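# Move desk flask onto an incubator shelf, lying flat

## Task

Take the flask that sits on the desk and set it down on one of the incubator's shelves. It must rest flat on the shelf surface itself, keep the same face upward that it had on the desk, and have no part sticking out beyond the shelf's front edge. The flasks already inside the incubator must stay flat on their shelves, unstacked and with their original face up. No flask may ever touch the floor. Neither incubator door may be slammed, whether opening or closing. The robot must not fall over or be left tilted. The result only counts if everything stays in place without the robot holding it at the end.

## Robot and tools

ROBOT. An omnidirectional base carries a column about 1.75 m high. A carriage rides on the column (lift_m, 0 to 1 m) and holds two identical six-joint arms, each with a two-finger gripper. Arm bases sit roughly 0.57 m + lift_m above the floor, and carriage parts hang about 0.15 m below them. A hand reaches about 0.78 m from its shoulder but only about 0.38 m below its arm base. A hand is about 0.16 m long and 0.1 m wide (0.14 m with fingers open). Parked arm joints 1 to 6: 0, 0.05, 0.05, 1.45, 0, 0. With both parked, the robot is about 0.95 m wide and 0.7 m long. The wheel motors are weak (2 N m), so a light push already gives contact_stop. Loose objects may occasionally get nudged by something external.

CAMERAS. carriage_camera is fixed on the carriage, facing forward and tilted about 20 degrees down; left_wrist_camera and right_wrist_camera look out beyond the fingertips. All images are 504x504 with radial distortion. Focal lengths in pixels: carriage 241.616 (fovy 92.41, centre 251.008, 251.241), left wrist 507.849 (fovy 52.782), right wrist 255.176 (fovy 89.283). The carriage camera and parked fingertips are up to about 0.45 m above the arm bases.

FRAMES. Base frame: origin on the floor below the base centre, x forward, y left, z up. left_hand and right_hand are reported in it, each as the point between that hand's finger pads. quat_wxyz rotates base axes into hand axes; hand z runs along the fingers, hand y is the opening direction; an upright hand with joints 1, 5, 6 at 0 reads (1, 0, 0, 0). The odometry frame is the base frame at scene start; base_odometry comes from wheel rotation only, so slip looks like travel. Heading is positive to the left, range -3.142 to 3.142.

execute_actions. "actions" is a list holding one action or nothing (empty = just report state and images). An action may have "base", "joints", or both; its motions start together and may finish at different times, each action at most 15 s. "base" takes exactly one key, each a relative move from where the base last reported itself: translate_m (metres, forward positive, -2 to 2), strafe_m (metres, left positive, -2 to 2), rotate_rad (radians, counter-clockwise positive, -6.3 to 6.3). "joints" is one dictionary covering both arms and the lift, keyed by joint name, each value an absolute target: lift_m 0 to 1 m; for left_ and right_: joint1_rad -2.617 to 3.054 (swing about vertical, 0 forward, positive left); joint2_rad 0 to 3.141 (shoulder: 0 upper arm back and level, 1.57 upright, 3.14 forward and level); joint3_rad 0 to 3.141 (elbow: 0 folded, 3.14 straight); joint4_rad -1.57 to 1.57 (wrist pitch, 0 in line, positive lifts the fingertips); joint5_rad -1.57 to 1.57 (wrist yaw, positive turns fingertips to the right, opposite to joint1); joint6_rad -2.094 to 2.094 (roll about the finger axis, positive clockwise viewed from the forearm); gripper_m 0 to 0.093 m (pad gap). "cameras" is a list of camera names or "all"; omitted or null gives all, [] gives none. An unknown key, name, or out-of-range number rejects the whole call and nothing moves. Joints or base left out of an action may still be driving toward earlier targets without the status showing it.

wait: "seconds" 0 to 10; commands nothing, returns state and images. zoom_image: "camera" plus "region" [x0, y0, x1, y1] in image pixels, origin top-left, at most 504 by 504; only for cameras with full images in the latest result. finished_scene: "scene" is the current scene's number; it ends the scene for good after the last command is held, and reports success. Replying with no tool call ends everything.

RESULTS. base_status and joint_status describe how each motion of the last accepted action ended: done (for the base, wheels turned the full amount even if slipping; a 1-2 mm move may fall short yet say done), off_target (resting away from target, maybe still pushing; normal for a gripper holding something), contact_stop or time_out (target dropped, holding current spot), not_followed (arm targets withheld by the self-collision check, often with a cause line; they may be retried on later actions), limit_stop_at_motor_heat. on_its_own covers what the call did not command; its "held at" is a target, not a position. motor_effort gives percent of maximum, positive toward higher joint values, with the action's peak in brackets; readings carry fixed and random errors. Lift effort grows with load; if it keeps dropping while lowering, a hand or its load is resting on something. drive_wheels (ignore sign) clearly higher at rest than after a free move means the base is still pressing on something. ARM HIT means an arm struck the robot hard. MOTOR HOT appears from 75 °C; at 90 °C an arm is halted 10 s; at 100 °C that arm goes limp and drops. Once a stop is reported, any later motion, wait or finished_scene calls in the same reply are skipped.

CAUTIONS. After an arm contact the base may keep rolling about 0.3 m. When something stops a drive, back off about 0.2 m along the reverse path (or turn back), repeating once if still pressed. The column can hit a table edge the base slides under; reversing into such an edge can topple the robot. Arms and grippers have no contact stop and snap to target when freed. Hand readings drift at long reach; a level hand droops 10 to 17 cm under 1 kg. Gripper pads push about 45 to 60 N each. Nothing prevents tipping: high carriage, outstretched arms, loads, pulling or sudden stops all raise the risk; only images reveal a lean. Never let the arms strike or press on each other; to free a withheld arm, move it clear first, then the other in a later action. Stretched arms overheat quickly. Open and close doors gently, keep flasks off the floor, and remember the robot holds its last command while you compose a reply.

Each tool is called after "Emit:" as name([rows], argument=value, ...), one row to a line, values as JSON.

## Session

Emit:
execute_actions(actions=[])

Scene clock: 0.00 s.
base_odometry: x=+0.000 y=+0.000 heading=+0.000 (m, m, rad; odometry frame)
base_status: not commanded
joint_positions: lift_m=+0.302 left_joint1_rad=-0.003 left_joint2_rad=+0.059 left_joint3_rad=+0.066 left_joint4_rad=+1.409 left_joint5_rad=-0.043 left_joint6_rad=-0.013 left_gripper_m=+0.094 right_joint1_rad=-0.011 right_joint2_rad=+0.051 right_joint3_rad=+0.019 right_joint4_rad=+1.429 right_joint5_rad=-0.006 right_joint6_rad=-0.014 right_gripper_m=+0.094
joint_status: not commanded
motor_effort: lift_m=+23 drive_wheels=+4 (%)
left_hand: x=+0.3104 y=+0.3280 z=+1.3065 quat_wxyz=(+0.997, -0.022, +0.077, -0.006) (m; base frame)
right_hand: x=+0.3170 y=-0.3201 z=+1.2942 quat_wxyz=(+0.996, -0.003, +0.087, -0.012) (m; base frame)
pictures: carriage_camera, left_wrist_camera, right_wrist_camera
Images, in order (width x height): carriage_camera 504x504, left_wrist_camera 504x504, right_wrist_camera 504x504.

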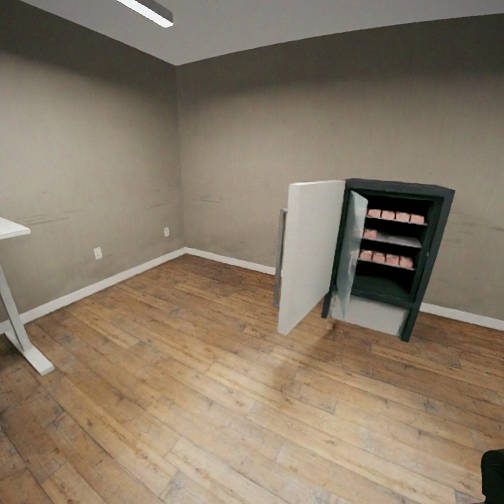

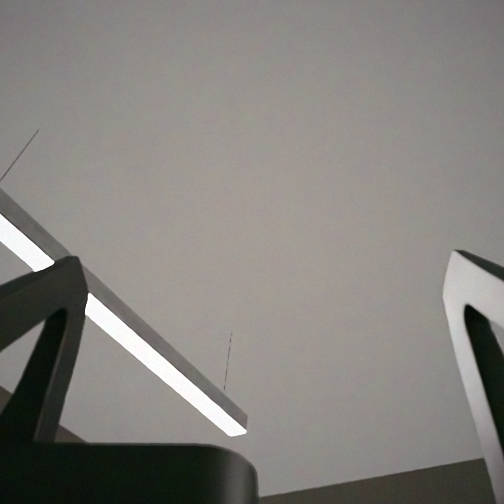

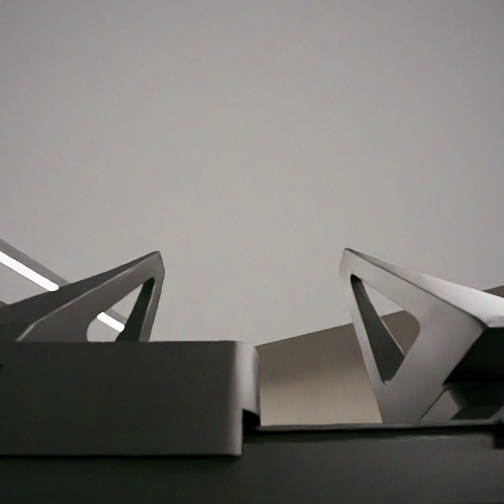

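Turn left to see the desk.

Emit:
execute_actions([
  {"base":{"rotate_rad":0.9}},
], cameras=["carriage_camera"])

Scene clock: 4.03 s.
base_odometry: x=+0.000 y=+0.000 heading=+0.899 (m, m, rad; odometry frame)
base_status: done
joint_positions: lift_m=+0.302 left_joint1_rad=-0.003 left_joint2_rad=+0.059 left_joint3_rad=+0.066 left_joint4_rad=+1.409 left_joint5_rad=-0.043 left_joint6_rad=-0.013 left_gripper_m=+0.094 right_joint1_rad=-0.011 right_joint2_rad=+0.051 right_joint3_rad=+0.019 right_joint4_rad=+1.428 right_joint5_rad=-0.006 right_joint6_rad=-0.014 right_gripper_m=+0.094
joint_status: not commanded
motor_effort: lift_m=+22(24) drive_wheels=+7(20) (%)
left_hand: x=+0.3104 y=+0.3280 z=+1.3065 quat_wxyz=(+0.997, -0.022, +0.077, -0.006) (m; base frame)
right_hand: x=+0.3172 y=-0.3201 z=+1.2942 quat_wxyz=(+0.996, -0.003, +0.087, -0.012) (m; base frame)
pictures: carriage_camera
Images, in order (width x height): carriage_camera 504x504.

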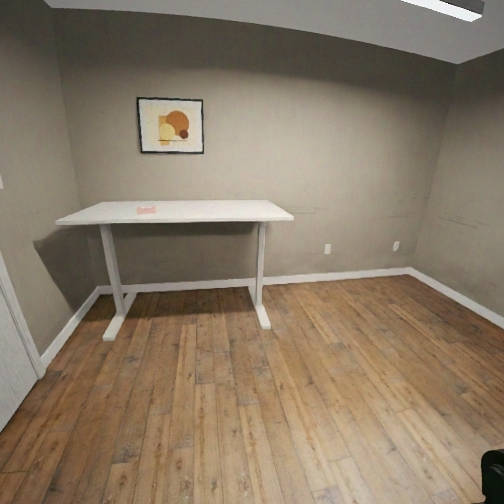

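Emit:
execute_actions([
  {"base":{"rotate_rad":0.35}},
], cameras=[])

Emit:
execute_actions([
  {"base":{"translate_m":1.0}},
], cameras=["carriage_camera"])

Scene clock: 10.07 s.
base_odometry: x=+0.000 y=+0.000 heading=+1.248 (m, m, rad; odometry frame)
base_status: done
joint_positions: lift_m=+0.302 left_joint1_rad=-0.003 left_joint2_rad=+0.059 left_joint3_rad=+0.066 left_joint4_rad=+1.409 left_joint5_rad=-0.043 left_joint6_rad=-0.013 left_gripper_m=+0.094 right_joint1_rad=-0.011 right_joint2_rad=+0.051 right_joint3_rad=+0.019 right_joint4_rad=+1.428 right_joint5_rad=-0.006 right_joint6_rad=-0.014 right_gripper_m=+0.094
joint_status: not commanded
motor_effort: lift_m=+24(27) drive_wheels=+7(26) (%)
left_hand: x=+0.3104 y=+0.3280 z=+1.3065 quat_wxyz=(+0.997, -0.022, +0.077, -0.006) (m; base frame)
right_hand: x=+0.3172 y=-0.3201 z=+1.2942 quat_wxyz=(+0.996, -0.003, +0.087, -0.012) (m; base frame)
pictures: none
No camera images: the call's "cameras" was empty. Leave "cameras" out to get every camera's image.

Scene clock: 14.47 s.
base_odometry: x=+0.316 y=+0.949 heading=+1.249 (m, m, rad; odometry frame)
base_status: done
joint_positions: lift_m=+0.302 left_joint1_rad=-0.003 left_joint2_rad=+0.059 left_joint3_rad=+0.066 left_joint4_rad=+1.409 left_joint5_rad=-0.043 left_joint6_rad=-0.013 left_gripper_m=+0.094 right_joint1_rad=-0.011 right_joint2_rad=+0.051 right_joint3_rad=+0.019 right_joint4_rad=+1.428 right_joint5_rad=-0.006 right_joint6_rad=-0.014 right_gripper_m=+0.094
joint_status: not commanded
motor_effort: lift_m=+23(27) drive_wheels=-3(29) (%)
left_hand: x=+0.3104 y=+0.3280 z=+1.3065 quat_wxyz=(+0.997, -0.022, +0.077, -0.006) (m; base frame)
right_hand: x=+0.3172 y=-0.3201 z=+1.2942 quat_wxyz=(+0.996, -0.003, +0.087, -0.012) (m; base frame)
pictures: carriage_camera
Images, in order (width x height): carriage_camera 504x504.

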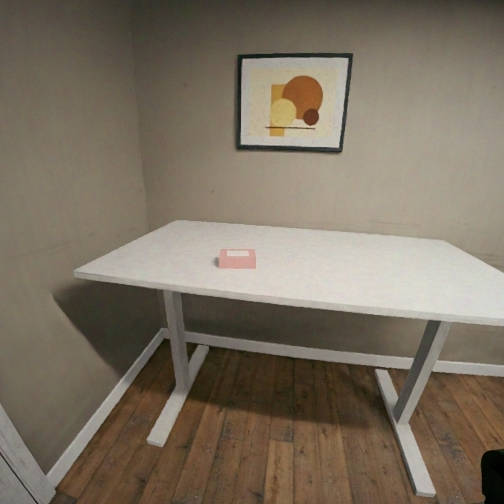

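Emit:
zoom_image(camera="carriage_camera", region=[180, 220, 300, 300])

Region (180, 220, 300, 300) of carriage_camera's 504x504 image, scaled by 4.200, with more detail than that image has.

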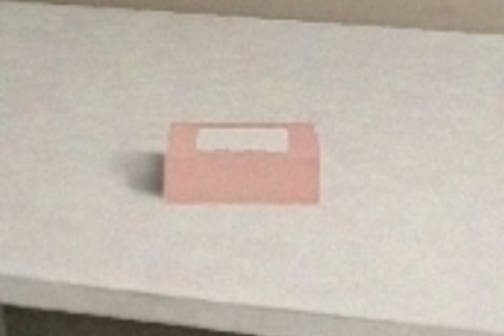

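Emit:
execute_actions([
  {"joints":{"lift_m":0.8,"right_joint2_rad":1.6,"right_joint3_rad":1.0,"right_joint4_rad":0.6}},
], cameras=["carriage_camera","right_wrist_camera"])

Scene clock: 32.20 s.
base_odometry: x=+0.316 y=+0.949 heading=+1.249 (m, m, rad; odometry frame)
base_status: not commanded
joint_positions: lift_m=+0.800 left_joint1_rad=-0.003 left_joint2_rad=+0.059 left_joint3_rad=+0.066 left_joint4_rad=+1.409 left_joint5_rad=-0.043 left_joint6_rad=-0.013 left_gripper_m=+0.094 right_joint1_rad=-0.011 right_joint2_rad=+1.604 right_joint3_rad=+0.981 right_joint4_rad=+0.595 right_joint5_rad=-0.006 right_joint6_rad=-0.014 right_gripper_m=+0.094
joint_status: all done
motor_effort: lift_m=+27(26) drive_wheels=-1(3) (%)
left_hand: x=+0.3104 y=+0.3280 z=+1.8045 quat_wxyz=(+0.997, -0.022, +0.077, -0.006) (m; base frame)
right_hand: x=+0.7801 y=-0.3252 z=+1.6470 quat_wxyz=(+0.697, -0.003, +0.717, -0.007) (m; base frame)
pictures: carriage_camera, right_wrist_camera
Images, in order (width x height): carriage_camera 504x504, right_wrist_camera 504x504.

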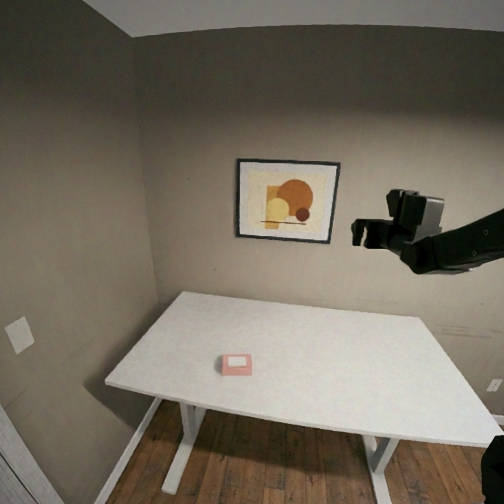

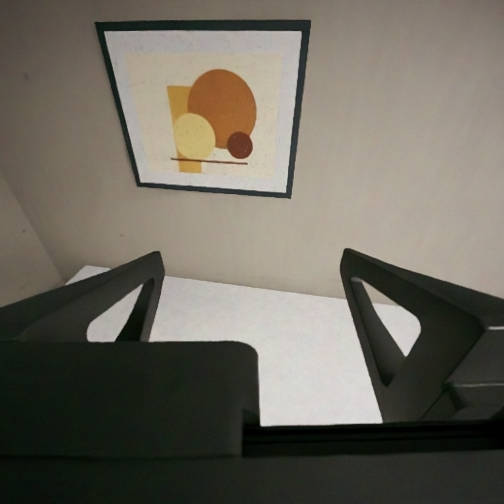

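Emit:
execute_actions([
  {"joints":{"lift_m":0.6,"right_joint1_rad":0.3,"right_joint4_rad":-0.97}},
], cameras=["carriage_camera","right_wrist_camera"])

Scene clock: 39.30 s.
base_odometry: x=+0.316 y=+0.949 heading=+1.249 (m, m, rad; odometry frame)
base_status: not commanded
joint_positions: lift_m=+0.600 left_joint1_rad=-0.003 left_joint2_rad=+0.059 left_joint3_rad=+0.066 left_joint4_rad=+1.409 left_joint5_rad=-0.043 left_joint6_rad=-0.013 left_gripper_m=+0.094 right_joint1_rad=+0.305 right_joint2_rad=+1.605 right_joint3_rad=+0.981 right_joint4_rad=-0.970 right_joint5_rad=-0.006 right_joint6_rad=-0.014 right_gripper_m=+0.094
joint_status: all done
motor_effort: lift_m=+29(26) drive_wheels=-2(2) (%)
left_hand: x=+0.3104 y=+0.3279 z=+1.6044 quat_wxyz=(+0.997, -0.022, +0.077, -0.006) (m; base frame)
right_hand: x=+0.5167 y=-0.2425 z=+1.2080 quat_wxyz=(-0.012, -0.159, +0.987, +0.001) (m; base frame)
pictures: carriage_camera, right_wrist_camera
Images, in order (width x height): carriage_camera 504x504, right_wrist_camera 504x504.

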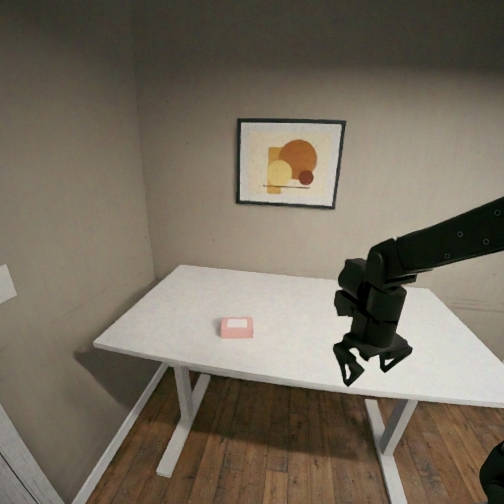

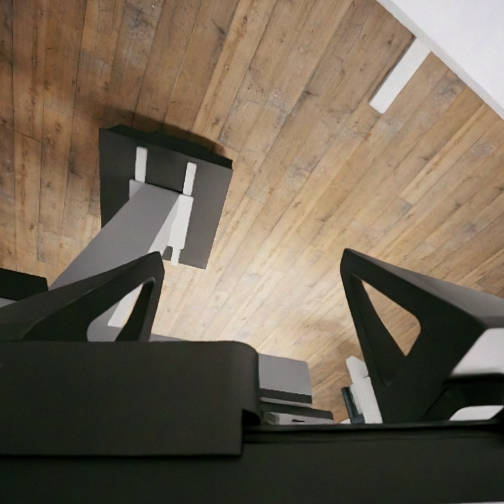

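Emit:
execute_actions([
  {"base":{"translate_m":0.25},"joints":{"right_joint4_rad":0.6,"right_joint5_rad":-1.27}},
], cameras=["carriage_camera","right_wrist_camera"])

Scene clock: 54.57 s.
base_odometry: x=+0.395 y=+1.186 heading=+1.249 (m, m, rad; odometry frame)
base_status: done
joint_positions: lift_m=+0.600 left_joint1_rad=-0.003 left_joint2_rad=+0.059 left_joint3_rad=+0.066 left_joint4_rad=+1.409 left_joint5_rad=-0.043 left_joint6_rad=-0.013 left_gripper_m=+0.094 right_joint1_rad=+0.305 right_joint2_rad=+1.605 right_joint3_rad=+0.981 right_joint4_rad=+0.587 right_joint5_rad=-1.257 right_joint6_rad=-0.014 right_gripper_m=+0.094
joint_status: all done
motor_effort: lift_m=+24(24) drive_wheels=-4(27) (%)
left_hand: x=+0.3104 y=+0.3279 z=+1.6044 quat_wxyz=(+0.997, -0.022, +0.077, -0.006) (m; base frame)
right_hand: x=+0.5944 y=-0.0478 z=+1.4491 quat_wxyz=(+0.494, -0.495, +0.510, +0.500) (m; base frame)
pictures: carriage_camera, right_wrist_camera
Images, in order (width x height): carriage_camera 504x504, right_wrist_camera 504x504.

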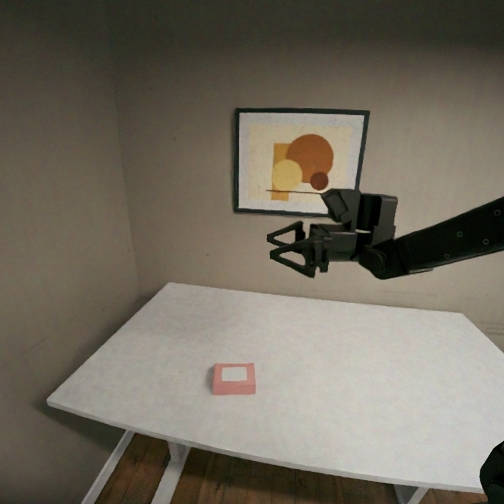

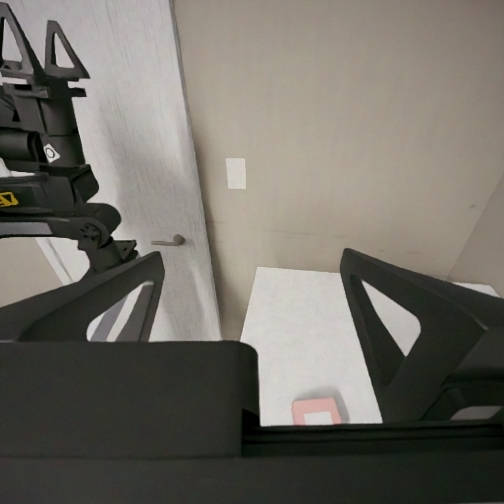

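Emit:
execute_actions([
  {"joints":{"lift_m":0.3,"right_joint1_rad":0.1,"right_joint5_rad":-1.47}},
], cameras=["carriage_camera","right_wrist_camera"])

Scene clock: 61.30 s.
base_odometry: x=+0.395 y=+1.186 heading=+1.249 (m, m, rad; odometry frame)
base_status: not commanded
joint_positions: lift_m=+0.300 left_joint1_rad=-0.003 left_joint2_rad=+0.059 left_joint3_rad=+0.066 left_joint4_rad=+1.409 left_joint5_rad=-0.043 left_joint6_rad=-0.013 left_gripper_m=+0.094 right_joint1_rad=+0.096 right_joint2_rad=+1.605 right_joint3_rad=+0.981 right_joint4_rad=+0.588 right_joint5_rad=-1.457 right_joint6_rad=-0.014 right_gripper_m=+0.094
joint_status: all done
motor_effort: lift_m=+25(29) drive_wheels=-4(3) (%)
left_hand: x=+0.3104 y=+0.3279 z=+1.3044 quat_wxyz=(+0.997, -0.022, +0.077, -0.006) (m; base frame)
right_hand: x=+0.6099 y=-0.1167 z=+1.1505 quat_wxyz=(+0.498, -0.491, +0.510, +0.500) (m; base frame)
pictures: carriage_camera, right_wrist_camera
Images, in order (width x height): carriage_camera 504x504, right_wrist_camera 504x504.

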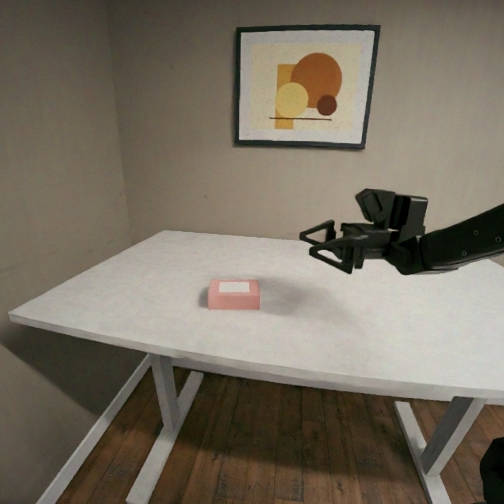

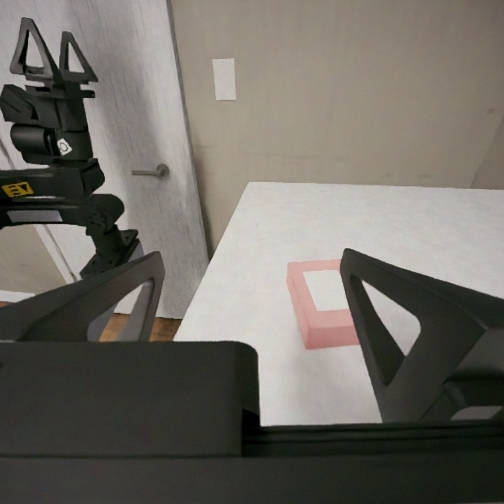

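Emit:
execute_actions([
  {"base":{"translate_m":0.06},"joints":{"lift_m":0.2}},
], cameras=["carriage_camera","right_wrist_camera"])

Scene clock: 65.23 s.
base_odometry: x=+0.414 y=+1.243 heading=+1.250 (m, m, rad; odometry frame)
base_status: done
joint_positions: lift_m=+0.200 left_joint1_rad=-0.003 left_joint2_rad=+0.059 left_joint3_rad=+0.066 left_joint4_rad=+1.409 left_joint5_rad=-0.043 left_joint6_rad=-0.013 left_gripper_m=+0.094 right_joint1_rad=+0.096 right_joint2_rad=+1.605 right_joint3_rad=+0.981 right_joint4_rad=+0.589 right_joint5_rad=-1.460 right_joint6_rad=-0.014 right_gripper_m=+0.094
joint_status: all done
motor_effort: lift_m=+23(26) drive_wheels=-2(29) (%)
left_hand: x=+0.3104 y=+0.3279 z=+1.2044 quat_wxyz=(+0.997, -0.022, +0.077, -0.006) (m; base frame)
right_hand: x=+0.6094 y=-0.1167 z=+1.0506 quat_wxyz=(+0.498, -0.492, +0.510, +0.500) (m; base frame)
pictures: carriage_camera, right_wrist_camera
Images, in order (width x height): carriage_camera 504x504, right_wrist_camera 504x504.

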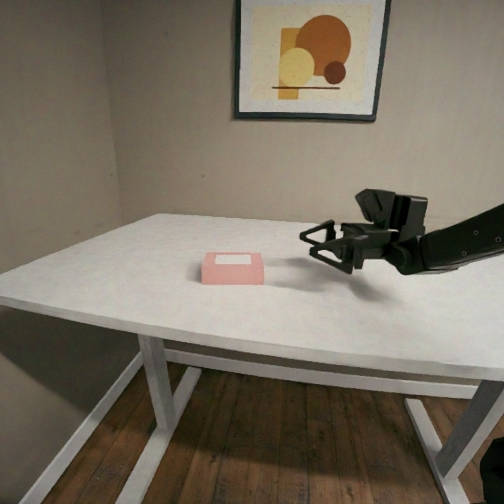

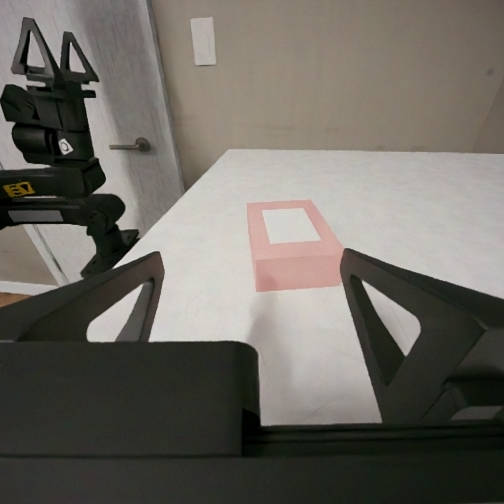

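Emit:
execute_actions([
  {"base":{"translate_m":0.04},"joints":{"lift_m":0.16}},
], cameras=["carriage_camera","right_wrist_camera"])

Scene clock: 68.43 s.
base_odometry: x=+0.426 y=+1.281 heading=+1.251 (m, m, rad; odometry frame)
base_status: done
joint_positions: lift_m=+0.160 left_joint1_rad=-0.003 left_joint2_rad=+0.059 left_joint3_rad=+0.066 left_joint4_rad=+1.409 left_joint5_rad=-0.043 left_joint6_rad=-0.013 left_gripper_m=+0.094 right_joint1_rad=+0.096 right_joint2_rad=+1.606 right_joint3_rad=+0.981 right_joint4_rad=+0.590 right_joint5_rad=-1.461 right_joint6_rad=-0.014 right_gripper_m=+0.094
joint_status: all done
motor_effort: lift_m=+25(20) drive_wheels=+3(30) (%)
left_hand: x=+0.3102 y=+0.3280 z=+1.1644 quat_wxyz=(+0.997, -0.022, +0.077, -0.006) (m; base frame)
right_hand: x=+0.6094 y=-0.1167 z=+1.0102 quat_wxyz=(+0.497, -0.492, +0.509, +0.501) (m; base frame)
pictures: carriage_camera, right_wrist_camera
Images, in order (width x height): carriage_camera 504x504, right_wrist_camera 504x504.

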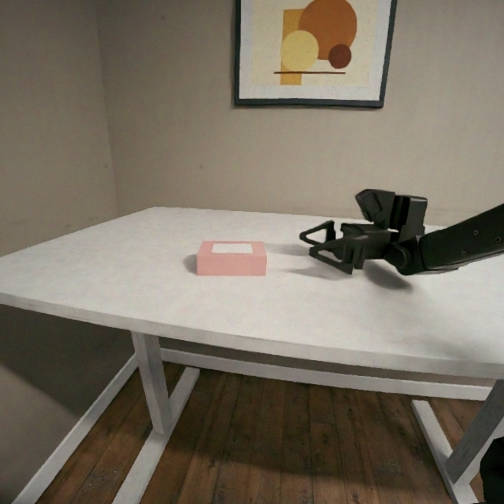

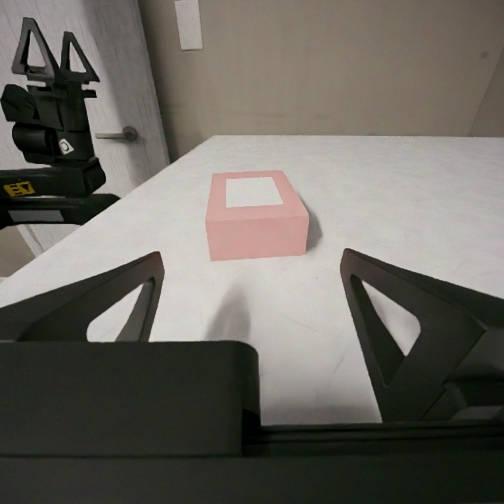

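Emit:
execute_actions([
  {"base":{"strafe_m":0.12},"joints":{"lift_m":0.145}},
], cameras=["carriage_camera","right_wrist_camera"])

Scene clock: 72.87 s.
base_odometry: x=+0.312 y=+1.319 heading=+1.250 (m, m, rad; odometry frame)
base_status: done
joint_positions: lift_m=+0.145 left_joint1_rad=-0.003 left_joint2_rad=+0.059 left_joint3_rad=+0.066 left_joint4_rad=+1.409 left_joint5_rad=-0.042 left_joint6_rad=-0.013 left_gripper_m=+0.094 right_joint1_rad=+0.096 right_joint2_rad=+1.606 right_joint3_rad=+0.981 right_joint4_rad=+0.590 right_joint5_rad=-1.462 right_joint6_rad=-0.014 right_gripper_m=+0.094
joint_status: all done
motor_effort: lift_m=+27(27) drive_wheels=+0(22) (%)
left_hand: x=+0.3102 y=+0.3279 z=+1.1494 quat_wxyz=(+0.997, -0.021, +0.077, -0.006) (m; base frame)
right_hand: x=+0.6094 y=-0.1167 z=+0.9952 quat_wxyz=(+0.497, -0.492, +0.509, +0.501) (m; base frame)
pictures: carriage_camera, right_wrist_camera
Images, in order (width x height): carriage_camera 504x504, right_wrist_camera 504x504.

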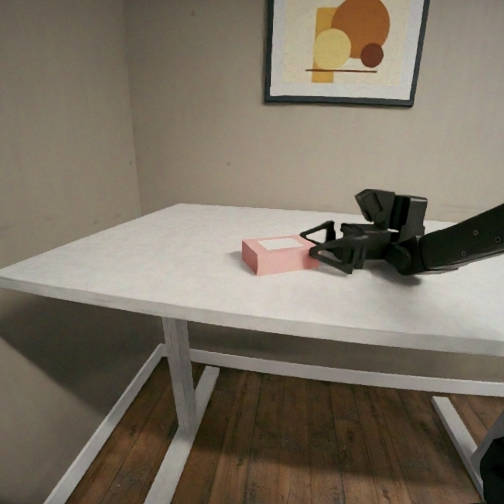

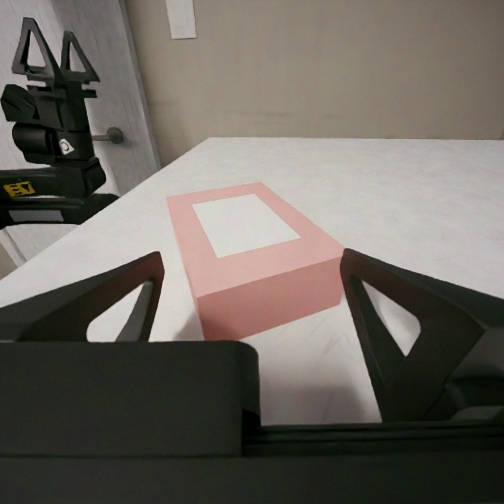

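Emit:
execute_actions([
  {"base":{"strafe_m":0.05}},
], cameras=["carriage_camera","right_wrist_camera"])

Scene clock: 77.00 s.
base_odometry: x=+0.265 y=+1.335 heading=+1.250 (m, m, rad; odometry frame)
base_status: done
joint_positions: lift_m=+0.145 left_joint1_rad=-0.003 left_joint2_rad=+0.059 left_joint3_rad=+0.066 left_joint4_rad=+1.409 left_joint5_rad=-0.042 left_joint6_rad=-0.013 left_gripper_m=+0.094 right_joint1_rad=+0.096 right_joint2_rad=+1.606 right_joint3_rad=+0.981 right_joint4_rad=+0.590 right_joint5_rad=-1.462 right_joint6_rad=-0.014 right_gripper_m=+0.094
joint_status: not commanded
motor_effort: lift_m=+26(22) drive_wheels=+0(27) (%)
left_hand: x=+0.3102 y=+0.3279 z=+1.1494 quat_wxyz=(+0.997, -0.021, +0.077, -0.006) (m; base frame)
right_hand: x=+0.6093 y=-0.1167 z=+0.9952 quat_wxyz=(+0.497, -0.492, +0.509, +0.501) (m; base frame)
pictures: carriage_camera, right_wrist_camera
Images, in order (width x height): carriage_camera 504x504, right_wrist_camera 504x504.

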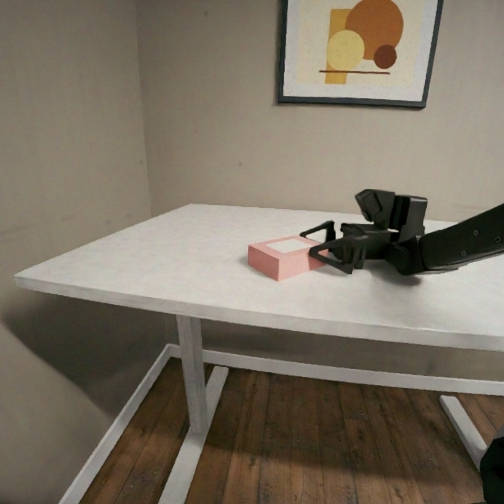

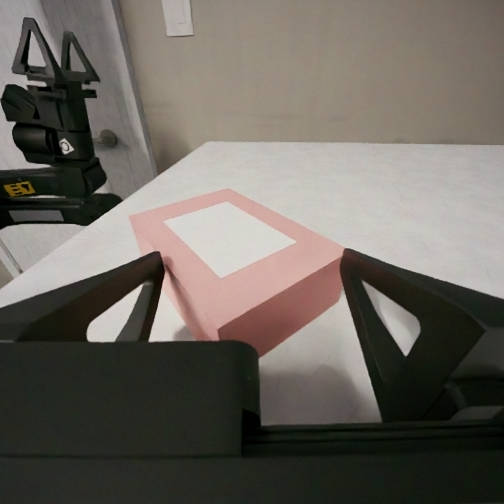

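Emit:
execute_actions([
  {"joints":{"right_gripper_m":0.0}},
], cameras=["carriage_camera","right_wrist_camera"])

Scene clock: 82.83 s.
base_odometry: x=+0.265 y=+1.335 heading=+1.250 (m, m, rad; odometry frame)
base_status: not commanded
joint_positions: lift_m=+0.145 left_joint1_rad=-0.003 left_joint2_rad=+0.059 left_joint3_rad=+0.066 left_joint4_rad=+1.409 left_joint5_rad=-0.042 left_joint6_rad=-0.013 left_gripper_m=+0.094 right_joint1_rad=+0.096 right_joint2_rad=+1.606 right_joint3_rad=+0.981 right_joint4_rad=+0.590 right_joint5_rad=-1.463 right_joint6_rad=-0.014 right_gripper_m=+0.000
joint_status: all done
motor_effort: lift_m=+23(26) drive_wheels=+0(0) (%)
left_hand: x=+0.3102 y=+0.3279 z=+1.1494 quat_wxyz=(+0.997, -0.021, +0.077, -0.006) (m; base frame)
right_hand: x=+0.6092 y=-0.1167 z=+0.9952 quat_wxyz=(+0.497, -0.493, +0.509, +0.501) (m; base frame)
pictures: carriage_camera, right_wrist_camera
Images, in order (width x height): carriage_camera 504x504, right_wrist_camera 504x504.

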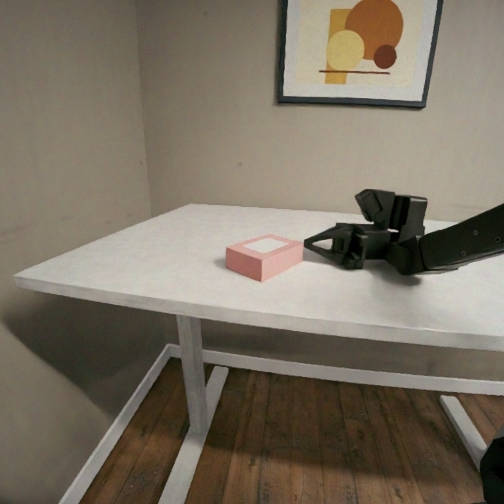

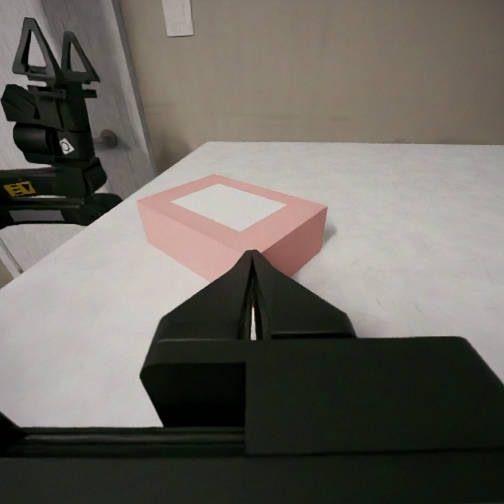

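Emit:
execute_actions([
  {"joints":{"lift_m":0.26,"right_gripper_m":0.093,"right_joint1_rad":0.785,"right_joint5_rad":0.0}},
], cameras=["carriage_camera","right_wrist_camera"])

Scene clock: 102.10 s.
base_odometry: x=+0.265 y=+1.335 heading=+1.250 (m, m, rad; odometry frame)
base_status: not commanded
joint_positions: lift_m=+0.260 left_joint1_rad=-0.003 left_joint2_rad=+0.059 left_joint3_rad=+0.066 left_joint4_rad=+1.409 left_joint5_rad=-0.043 left_joint6_rad=-0.013 left_gripper_m=+0.094 right_joint1_rad=+0.785 right_joint2_rad=+1.606 right_joint3_rad=+0.981 right_joint4_rad=+0.594 right_joint5_rad=-0.011 right_joint6_rad=-0.014 right_gripper_m=+0.093
joint_status: all done
motor_effort: lift_m=+22(26) drive_wheels=-1(1) (%)
left_hand: x=+0.3102 y=+0.3280 z=+1.2646 quat_wxyz=(+0.997, -0.022, +0.077, -0.006) (m; base frame)
right_hand: x=+0.6302 y=+0.0403 z=+1.1059 quat_wxyz=(+0.643, -0.283, +0.660, +0.265) (m; base frame)
pictures: carriage_camera, right_wrist_camera
Images, in order (width x height): carriage_camera 504x504, right_wrist_camera 504x504.

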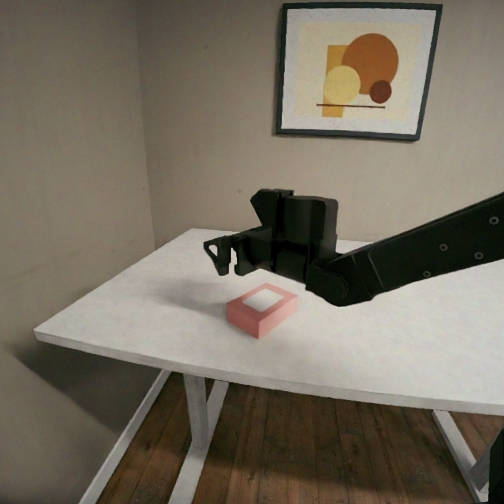

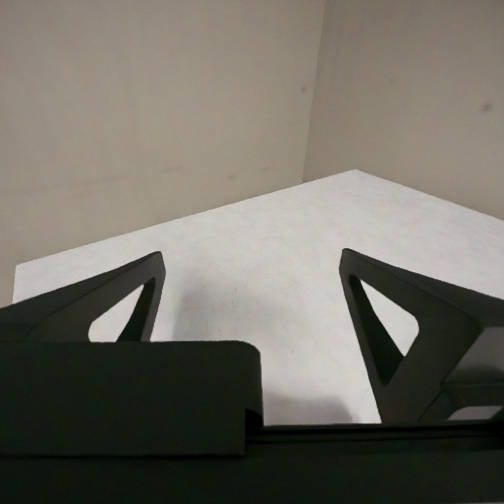

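Emit:
zoom_image(camera="carriage_camera", region=[200, 260, 320, 350])

Region (200, 260, 320, 350) of carriage_camera's 504x504 image, scaled by 4.200, with more detail than that image has; it fills the top 378 rows of this view, and the rest is white.

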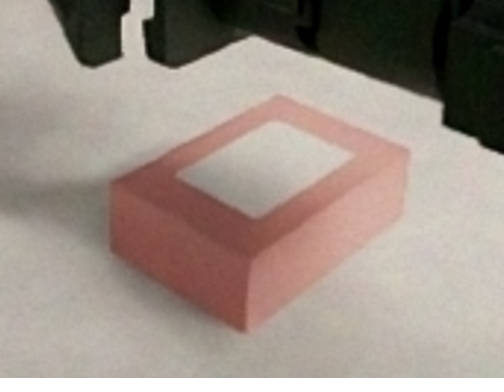

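Emit:
execute_actions([
  {"joints":{"right_joint1_rad":0,"right_joint2_rad":0.05,"right_joint3_rad":0.05,"right_joint4_rad":1.45}},
], cameras=[])

Emit:
execute_actions([
  {"joints":{"left_joint1_rad":-0.785,"left_joint2_rad":1.6,"left_joint3_rad":0.98,"left_joint4_rad":0.62}},
], cameras=["carriage_camera","left_wrist_camera"])

Scene clock: 117.17 s.
base_odometry: x=+0.265 y=+1.335 heading=+1.250 (m, m, rad; odometry frame)
base_status: not commanded
joint_positions: lift_m=+0.260 left_joint1_rad=-0.003 left_joint2_rad=+0.059 left_joint3_rad=+0.066 left_joint4_rad=+1.409 left_joint5_rad=-0.043 left_joint6_rad=-0.013 left_gripper_m=+0.094 right_joint1_rad=+0.007 right_joint2_rad=+0.058 right_joint3_rad=+0.067 right_joint4_rad=+1.454 right_joint5_rad=-0.002 right_joint6_rad=-0.014 right_gripper_m=+0.093
joint_status: all done
motor_effort: lift_m=+24(23) drive_wheels=+0(0) (%)
left_hand: x=+0.3102 y=+0.3280 z=+1.2646 quat_wxyz=(+0.997, -0.022, +0.077, -0.006) (m; base frame)
right_hand: x=+0.2989 y=-0.3202 z=+1.2662 quat_wxyz=(+0.999, -0.001, +0.054, -0.004) (m; base frame)
pictures: none
No camera images: the call's "cameras" was empty. Leave "cameras" out to get every camera's image.

Scene clock: 118.90 s.
base_odometry: x=+0.265 y=+1.335 heading=+1.250 (m, m, rad; odometry frame)
base_status: not commanded
joint_positions: lift_m=+0.260 left_joint1_rad=-0.778 left_joint2_rad=+1.591 left_joint3_rad=+0.967 left_joint4_rad=+0.622 left_joint5_rad=-0.043 left_joint6_rad=-0.013 left_gripper_m=+0.094 right_joint1_rad=+0.007 right_joint2_rad=+0.058 right_joint3_rad=+0.067 right_joint4_rad=+1.454 right_joint5_rad=-0.002 right_joint6_rad=-0.014 right_gripper_m=+0.093
joint_status: all done
motor_effort: lift_m=+21(24) drive_wheels=-1(0) (%)
left_hand: x=+0.6364 y=-0.0283 z=+1.1134 quat_wxyz=(+0.658, +0.250, +0.662, -0.258) (m; base frame)
right_hand: x=+0.2989 y=-0.3202 z=+1.2662 quat_wxyz=(+0.999, -0.001, +0.054, -0.004) (m; base frame)
pictures: carriage_camera, left_wrist_camera
Images, in order (width x height): carriage_camera 504x504, left_wrist_camera 504x504.

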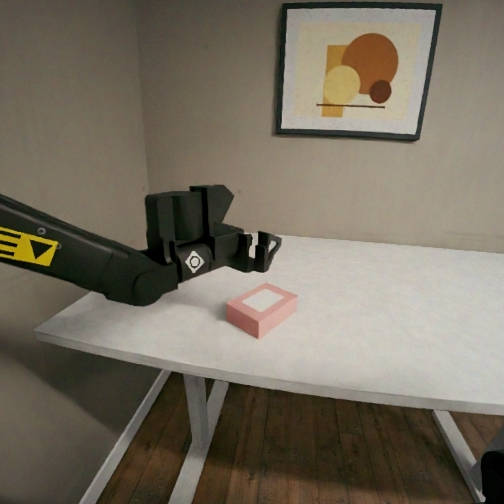

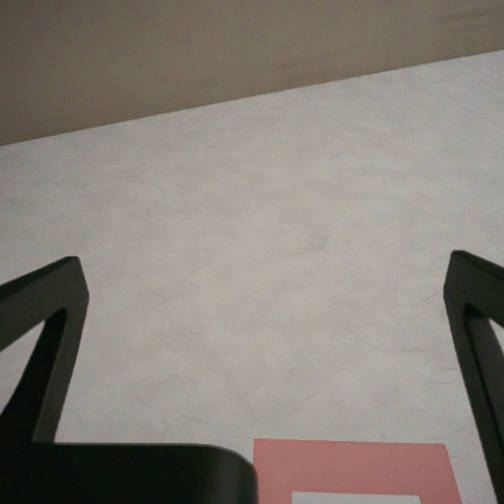

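Emit:
execute_actions([
  {"joints":{"left_joint1_rad":-0.875,"left_joint5_rad":-0.09,"left_joint2_rad":0.88,"left_joint3_rad":0.514,"left_joint4_rad":0.385}},
], cameras=[])

Emit:
execute_actions([
  {"joints":{"lift_m":0.145}},
], cameras=["carriage_camera","left_wrist_camera"])

Scene clock: 126.13 s.
base_odometry: x=+0.265 y=+1.335 heading=+1.250 (m, m, rad; odometry frame)
base_status: not commanded
joint_positions: lift_m=+0.260 left_joint1_rad=-0.877 left_joint2_rad=+0.892 left_joint3_rad=+0.536 left_joint4_rad=+0.389 left_joint5_rad=-0.087 left_joint6_rad=-0.013 left_gripper_m=+0.094 right_joint1_rad=+0.007 right_joint2_rad=+0.058 right_joint3_rad=+0.067 right_joint4_rad=+1.454 right_joint5_rad=-0.002 right_joint6_rad=-0.014 right_gripper_m=+0.093
joint_status: all done
motor_effort: lift_m=+24(26) drive_wheels=+0(0) (%)
left_hand: x=+0.5068 y=+0.0615 z=+1.1288 quat_wxyz=(+0.661, +0.262, +0.644, -0.282) (m; base frame)
right_hand: x=+0.2989 y=-0.3202 z=+1.2662 quat_wxyz=(+0.999, -0.001, +0.054, -0.004) (m; base frame)
pictures: none
No camera images: the call's "cameras" was empty. Leave "cameras" out to get every camera's image.

Scene clock: 127.13 s.
base_odometry: x=+0.265 y=+1.335 heading=+1.250 (m, m, rad; odometry frame)
base_status: not commanded
joint_positions: lift_m=+0.145 left_joint1_rad=-0.877 left_joint2_rad=+0.892 left_joint3_rad=+0.527 left_joint4_rad=+0.389 left_joint5_rad=-0.088 left_joint6_rad=-0.013 left_gripper_m=+0.094 right_joint1_rad=+0.007 right_joint2_rad=+0.058 right_joint3_rad=+0.065 right_joint4_rad=+1.453 right_joint5_rad=-0.002 right_joint6_rad=-0.014 right_gripper_m=+0.093
joint_status: all done
motor_effort: lift_m=+23(24) drive_wheels=+0(0) (%)
left_hand: x=+0.5068 y=+0.0617 z=+1.0094 quat_wxyz=(+0.659, +0.263, +0.647, -0.280) (m; base frame)
right_hand: x=+0.2997 y=-0.3202 z=+1.1507 quat_wxyz=(+0.998, -0.001, +0.055, -0.004) (m; base frame)
pictures: carriage_camera, left_wrist_camera
Images, in order (width x height): carriage_camera 504x504, left_wrist_camera 504x504.

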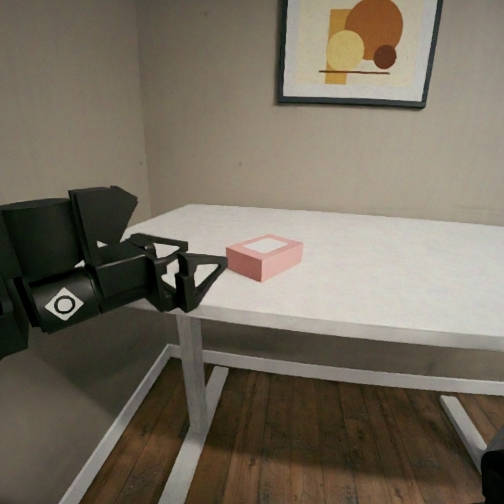

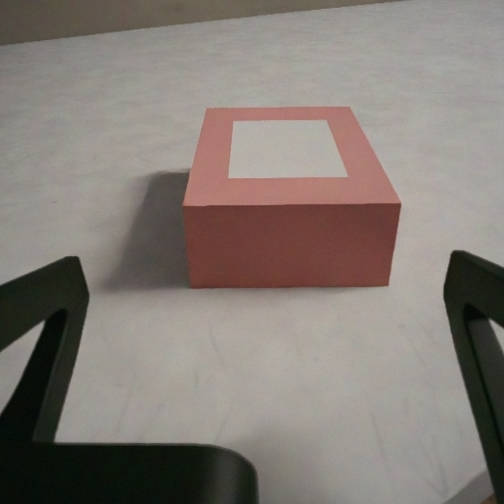

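Emit:
execute_actions([
  {"joints":{"left_joint1_rad":-0.9,"left_joint5_rad":-0.115,"left_joint2_rad":1.30,"left_joint3_rad":0.723,"left_joint4_rad":0.595}},
], cameras=["carriage_camera","left_wrist_camera"])

Scene clock: 134.03 s.
base_odometry: x=+0.265 y=+1.335 heading=+1.250 (m, m, rad; odometry frame)
base_status: not commanded
joint_positions: lift_m=+0.145 left_joint1_rad=-0.889 left_joint2_rad=+1.294 left_joint3_rad=+0.723 left_joint4_rad=+0.597 left_joint5_rad=-0.110 left_joint6_rad=-0.013 left_gripper_m=+0.094 right_joint1_rad=+0.007 right_joint2_rad=+0.058 right_joint3_rad=+0.065 right_joint4_rad=+1.453 right_joint5_rad=-0.002 right_joint6_rad=-0.014 right_gripper_m=+0.093
joint_status: all done
motor_effort: lift_m=+26(24) drive_wheels=+1(1) (%)
left_hand: x=+0.5578 y=-0.0021 z=+1.0077 quat_wxyz=(+0.660, +0.260, +0.648, -0.277) (m; base frame)
right_hand: x=+0.2997 y=-0.3202 z=+1.1508 quat_wxyz=(+0.998, -0.001, +0.055, -0.004) (m; base frame)
pictures: carriage_camera, left_wrist_camera
Images, in order (width x height): carriage_camera 504x504, left_wrist_camera 504x504.

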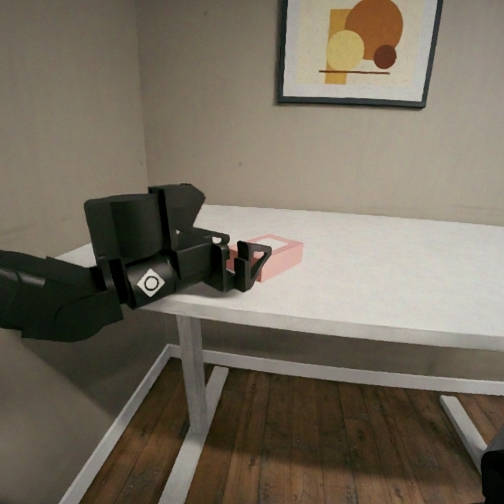

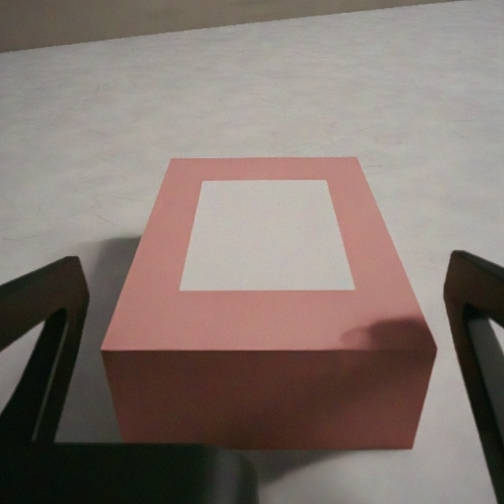

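Entering between the fingers. Continue.

Emit:
execute_actions([
  {"joints":{"left_joint2_rad":1.6,"left_joint3_rad":0.98,"left_joint4_rad":0.635}},
], cameras=["carriage_camera","left_wrist_camera"])

Scene clock: 138.33 s.
base_odometry: x=+0.265 y=+1.335 heading=+1.250 (m, m, rad; odometry frame)
base_status: not commanded
joint_positions: lift_m=+0.145 left_joint1_rad=-0.889 left_joint2_rad=+1.588 left_joint3_rad=+0.965 left_joint4_rad=+0.637 left_joint5_rad=-0.112 left_joint6_rad=-0.013 left_gripper_m=+0.094 right_joint1_rad=+0.007 right_joint2_rad=+0.058 right_joint3_rad=+0.065 right_joint4_rad=+1.453 right_joint5_rad=-0.002 right_joint6_rad=-0.014 right_gripper_m=+0.093
joint_status: all done
motor_effort: lift_m=+25(25) drive_wheels=+1(0) (%)
left_hand: x=+0.6035 y=-0.0581 z=+1.0027 quat_wxyz=(+0.657, +0.261, +0.651, -0.275) (m; base frame)
right_hand: x=+0.2997 y=-0.3202 z=+1.1508 quat_wxyz=(+0.998, -0.001, +0.055, -0.004) (m; base frame)
pictures: carriage_camera, left_wrist_camera
Images, in order (width x height): carriage_camera 504x504, left_wrist_camera 504x504.

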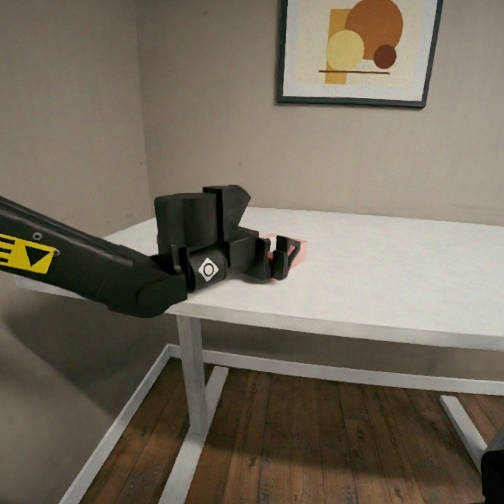

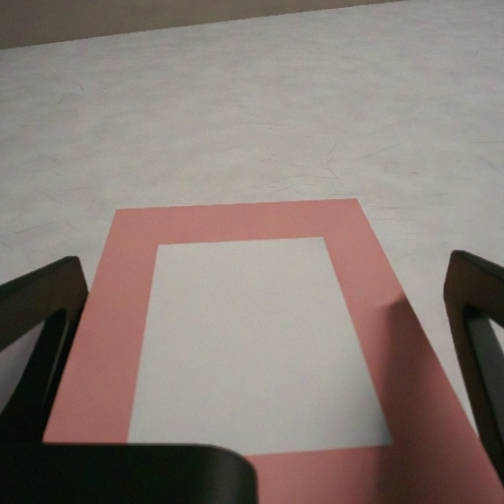

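Emit:
execute_actions([
  {"joints":{"left_gripper_m":0.06}},
], cameras=[])

Emit:
execute_actions([
  {"joints":{"lift_m":0.25}},
], cameras=["carriage_camera","left_wrist_camera"])

Scene clock: 144.43 s.
base_odometry: x=+0.265 y=+1.335 heading=+1.250 (m, m, rad; odometry frame)
base_status: not commanded
joint_positions: lift_m=+0.145 left_joint1_rad=-0.889 left_joint2_rad=+1.588 left_joint3_rad=+0.965 left_joint4_rad=+0.637 left_joint5_rad=-0.112 left_joint6_rad=-0.013 left_gripper_m=+0.083 right_joint1_rad=+0.007 right_joint2_rad=+0.058 right_joint3_rad=+0.065 right_joint4_rad=+1.453 right_joint5_rad=-0.002 right_joint6_rad=-0.014 right_gripper_m=+0.093
joint_status: left_gripper_m off_target (ended at +0.083, target +0.060)
motor_effort: lift_m=+29(26) drive_wheels=+0(0) (%)
left_hand: x=+0.6036 y=-0.0580 z=+1.0027 quat_wxyz=(+0.657, +0.261, +0.652, -0.274) (m; base frame)
right_hand: x=+0.2997 y=-0.3202 z=+1.1508 quat_wxyz=(+0.998, -0.001, +0.055, -0.004) (m; base frame)
pictures: none
No camera images: the call's "cameras" was empty. Leave "cameras" out to get every camera's image.

Scene clock: 145.40 s.
base_odometry: x=+0.265 y=+1.335 heading=+1.250 (m, m, rad; odometry frame)
base_status: not commanded
joint_positions: lift_m=+0.250 left_joint1_rad=-0.889 left_joint2_rad=+1.588 left_joint3_rad=+0.965 left_joint4_rad=+0.628 left_joint5_rad=-0.115 left_joint6_rad=-0.013 left_gripper_m=+0.083 right_joint1_rad=+0.007 right_joint2_rad=+0.058 right_joint3_rad=+0.065 right_joint4_rad=+1.451 right_joint5_rad=-0.001 right_joint6_rad=-0.014 right_gripper_m=+0.093
joint_status: all done
motor_effort: lift_m=+26(28) drive_wheels=+2(1) (%)
left_hand: x=+0.6040 y=-0.0577 z=+1.1055 quat_wxyz=(+0.655, +0.262, +0.655, -0.272) (m; base frame)
right_hand: x=+0.3000 y=-0.3203 z=+1.2558 quat_wxyz=(+0.998, -0.001, +0.056, -0.004) (m; base frame)
pictures: carriage_camera, left_wrist_camera
Images, in order (width x height): carriage_camera 504x504, left_wrist_camera 504x504.

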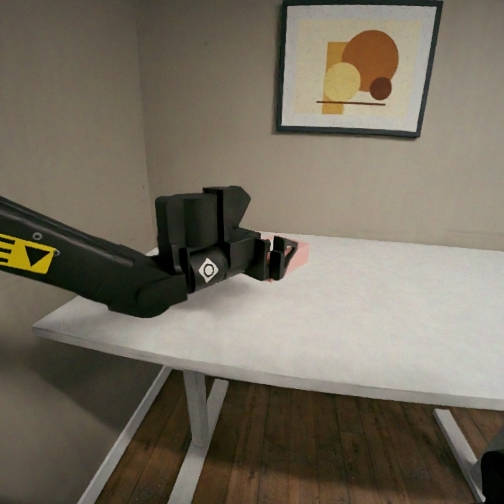

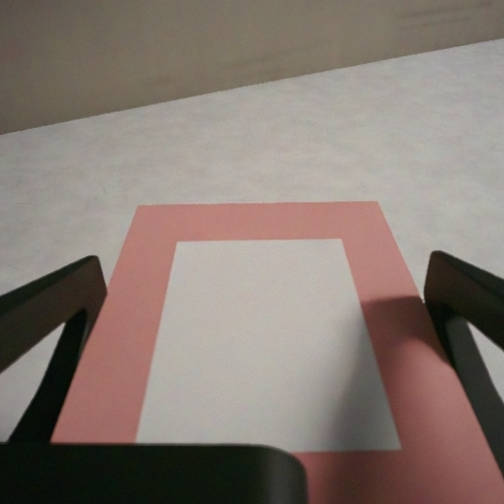

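Emit:
execute_actions([
  {"base":{"translate_m":-0.4},"joints":{"left_joint1_rad":0,"left_joint5_rad":0}},
], cameras=[])

Emit:
execute_actions([
  {"base":{"rotate_rad":-1.25}},
], cameras=[])

Emit:
execute_actions([
  {"base":{"strafe_m":-1.6}},
], cameras=["carriage_camera"])

Scene clock: 154.80 s.
base_odometry: x=+0.139 y=+0.955 heading=+1.250 (m, m, rad; odometry frame)
base_status: done
joint_positions: lift_m=+0.250 left_joint1_rad=-0.001 left_joint2_rad=+1.588 left_joint3_rad=+0.965 left_joint4_rad=+0.628 left_joint5_rad=-0.004 left_joint6_rad=-0.013 left_gripper_m=+0.083 right_joint1_rad=+0.007 right_joint2_rad=+0.058 right_joint3_rad=+0.065 right_joint4_rad=+1.451 right_joint5_rad=-0.001 right_joint6_rad=-0.014 right_gripper_m=+0.093
joint_status: all done
motor_effort: lift_m=+21(21) drive_wheels=-1(24) (%)
left_hand: x=+0.7760 y=+0.3208 z=+1.1054 quat_wxyz=(+0.709, -0.006, +0.705, -0.004) (m; base frame)
right_hand: x=+0.3000 y=-0.3203 z=+1.2558 quat_wxyz=(+0.998, -0.001, +0.056, -0.004) (m; base frame)
pictures: none
No camera images: the call's "cameras" was empty. Leave "cameras" out to get every camera's image.

Scene clock: 157.60 s.
base_odometry: x=+0.139 y=+0.955 heading=+0.001 (m, m, rad; odometry frame)
base_status: done
joint_positions: lift_m=+0.250 left_joint1_rad=-0.001 left_joint2_rad=+1.588 left_joint3_rad=+0.965 left_joint4_rad=+0.628 left_joint5_rad=-0.002 left_joint6_rad=-0.013 left_gripper_m=+0.083 right_joint1_rad=+0.007 right_joint2_rad=+0.058 right_joint3_rad=+0.065 right_joint4_rad=+1.451 right_joint5_rad=-0.001 right_joint6_rad=-0.014 right_gripper_m=+0.093
joint_status: not commanded
motor_effort: lift_m=+24(25) drive_wheels=+8(21) (%)
left_hand: x=+0.7760 y=+0.3206 z=+1.1054 quat_wxyz=(+0.709, -0.005, +0.705, -0.004) (m; base frame)
right_hand: x=+0.3001 y=-0.3203 z=+1.2558 quat_wxyz=(+0.998, -0.001, +0.056, -0.004) (m; base frame)
pictures: none
No camera images: the call's "cameras" was empty. Leave "cameras" out to get every camera's image.

Scene clock: 163.20 s.
base_odometry: x=+0.139 y=-0.645 heading=+0.001 (m, m, rad; odometry frame)
base_status: done
joint_positions: lift_m=+0.250 left_joint1_rad=-0.001 left_joint2_rad=+1.588 left_joint3_rad=+0.965 left_joint4_rad=+0.628 left_joint5_rad=-0.002 left_joint6_rad=-0.013 left_gripper_m=+0.083 right_joint1_rad=+0.007 right_joint2_rad=+0.058 right_joint3_rad=+0.065 right_joint4_rad=+1.451 right_joint5_rad=-0.001 right_joint6_rad=-0.014 right_gripper_m=+0.093
joint_status: not commanded
motor_effort: lift_m=+21(24) drive_wheels=-2(30) (%)
left_hand: x=+0.7760 y=+0.3206 z=+1.1054 quat_wxyz=(+0.709, -0.005, +0.705, -0.004) (m; base frame)
right_hand: x=+0.3001 y=-0.3203 z=+1.2558 quat_wxyz=(+0.998, -0.001, +0.056, -0.004) (m; base frame)
pictures: carriage_camera
Images, in order (width x height): carriage_camera 504x504.

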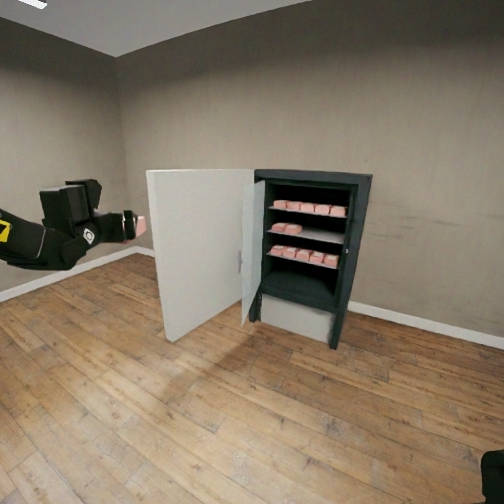

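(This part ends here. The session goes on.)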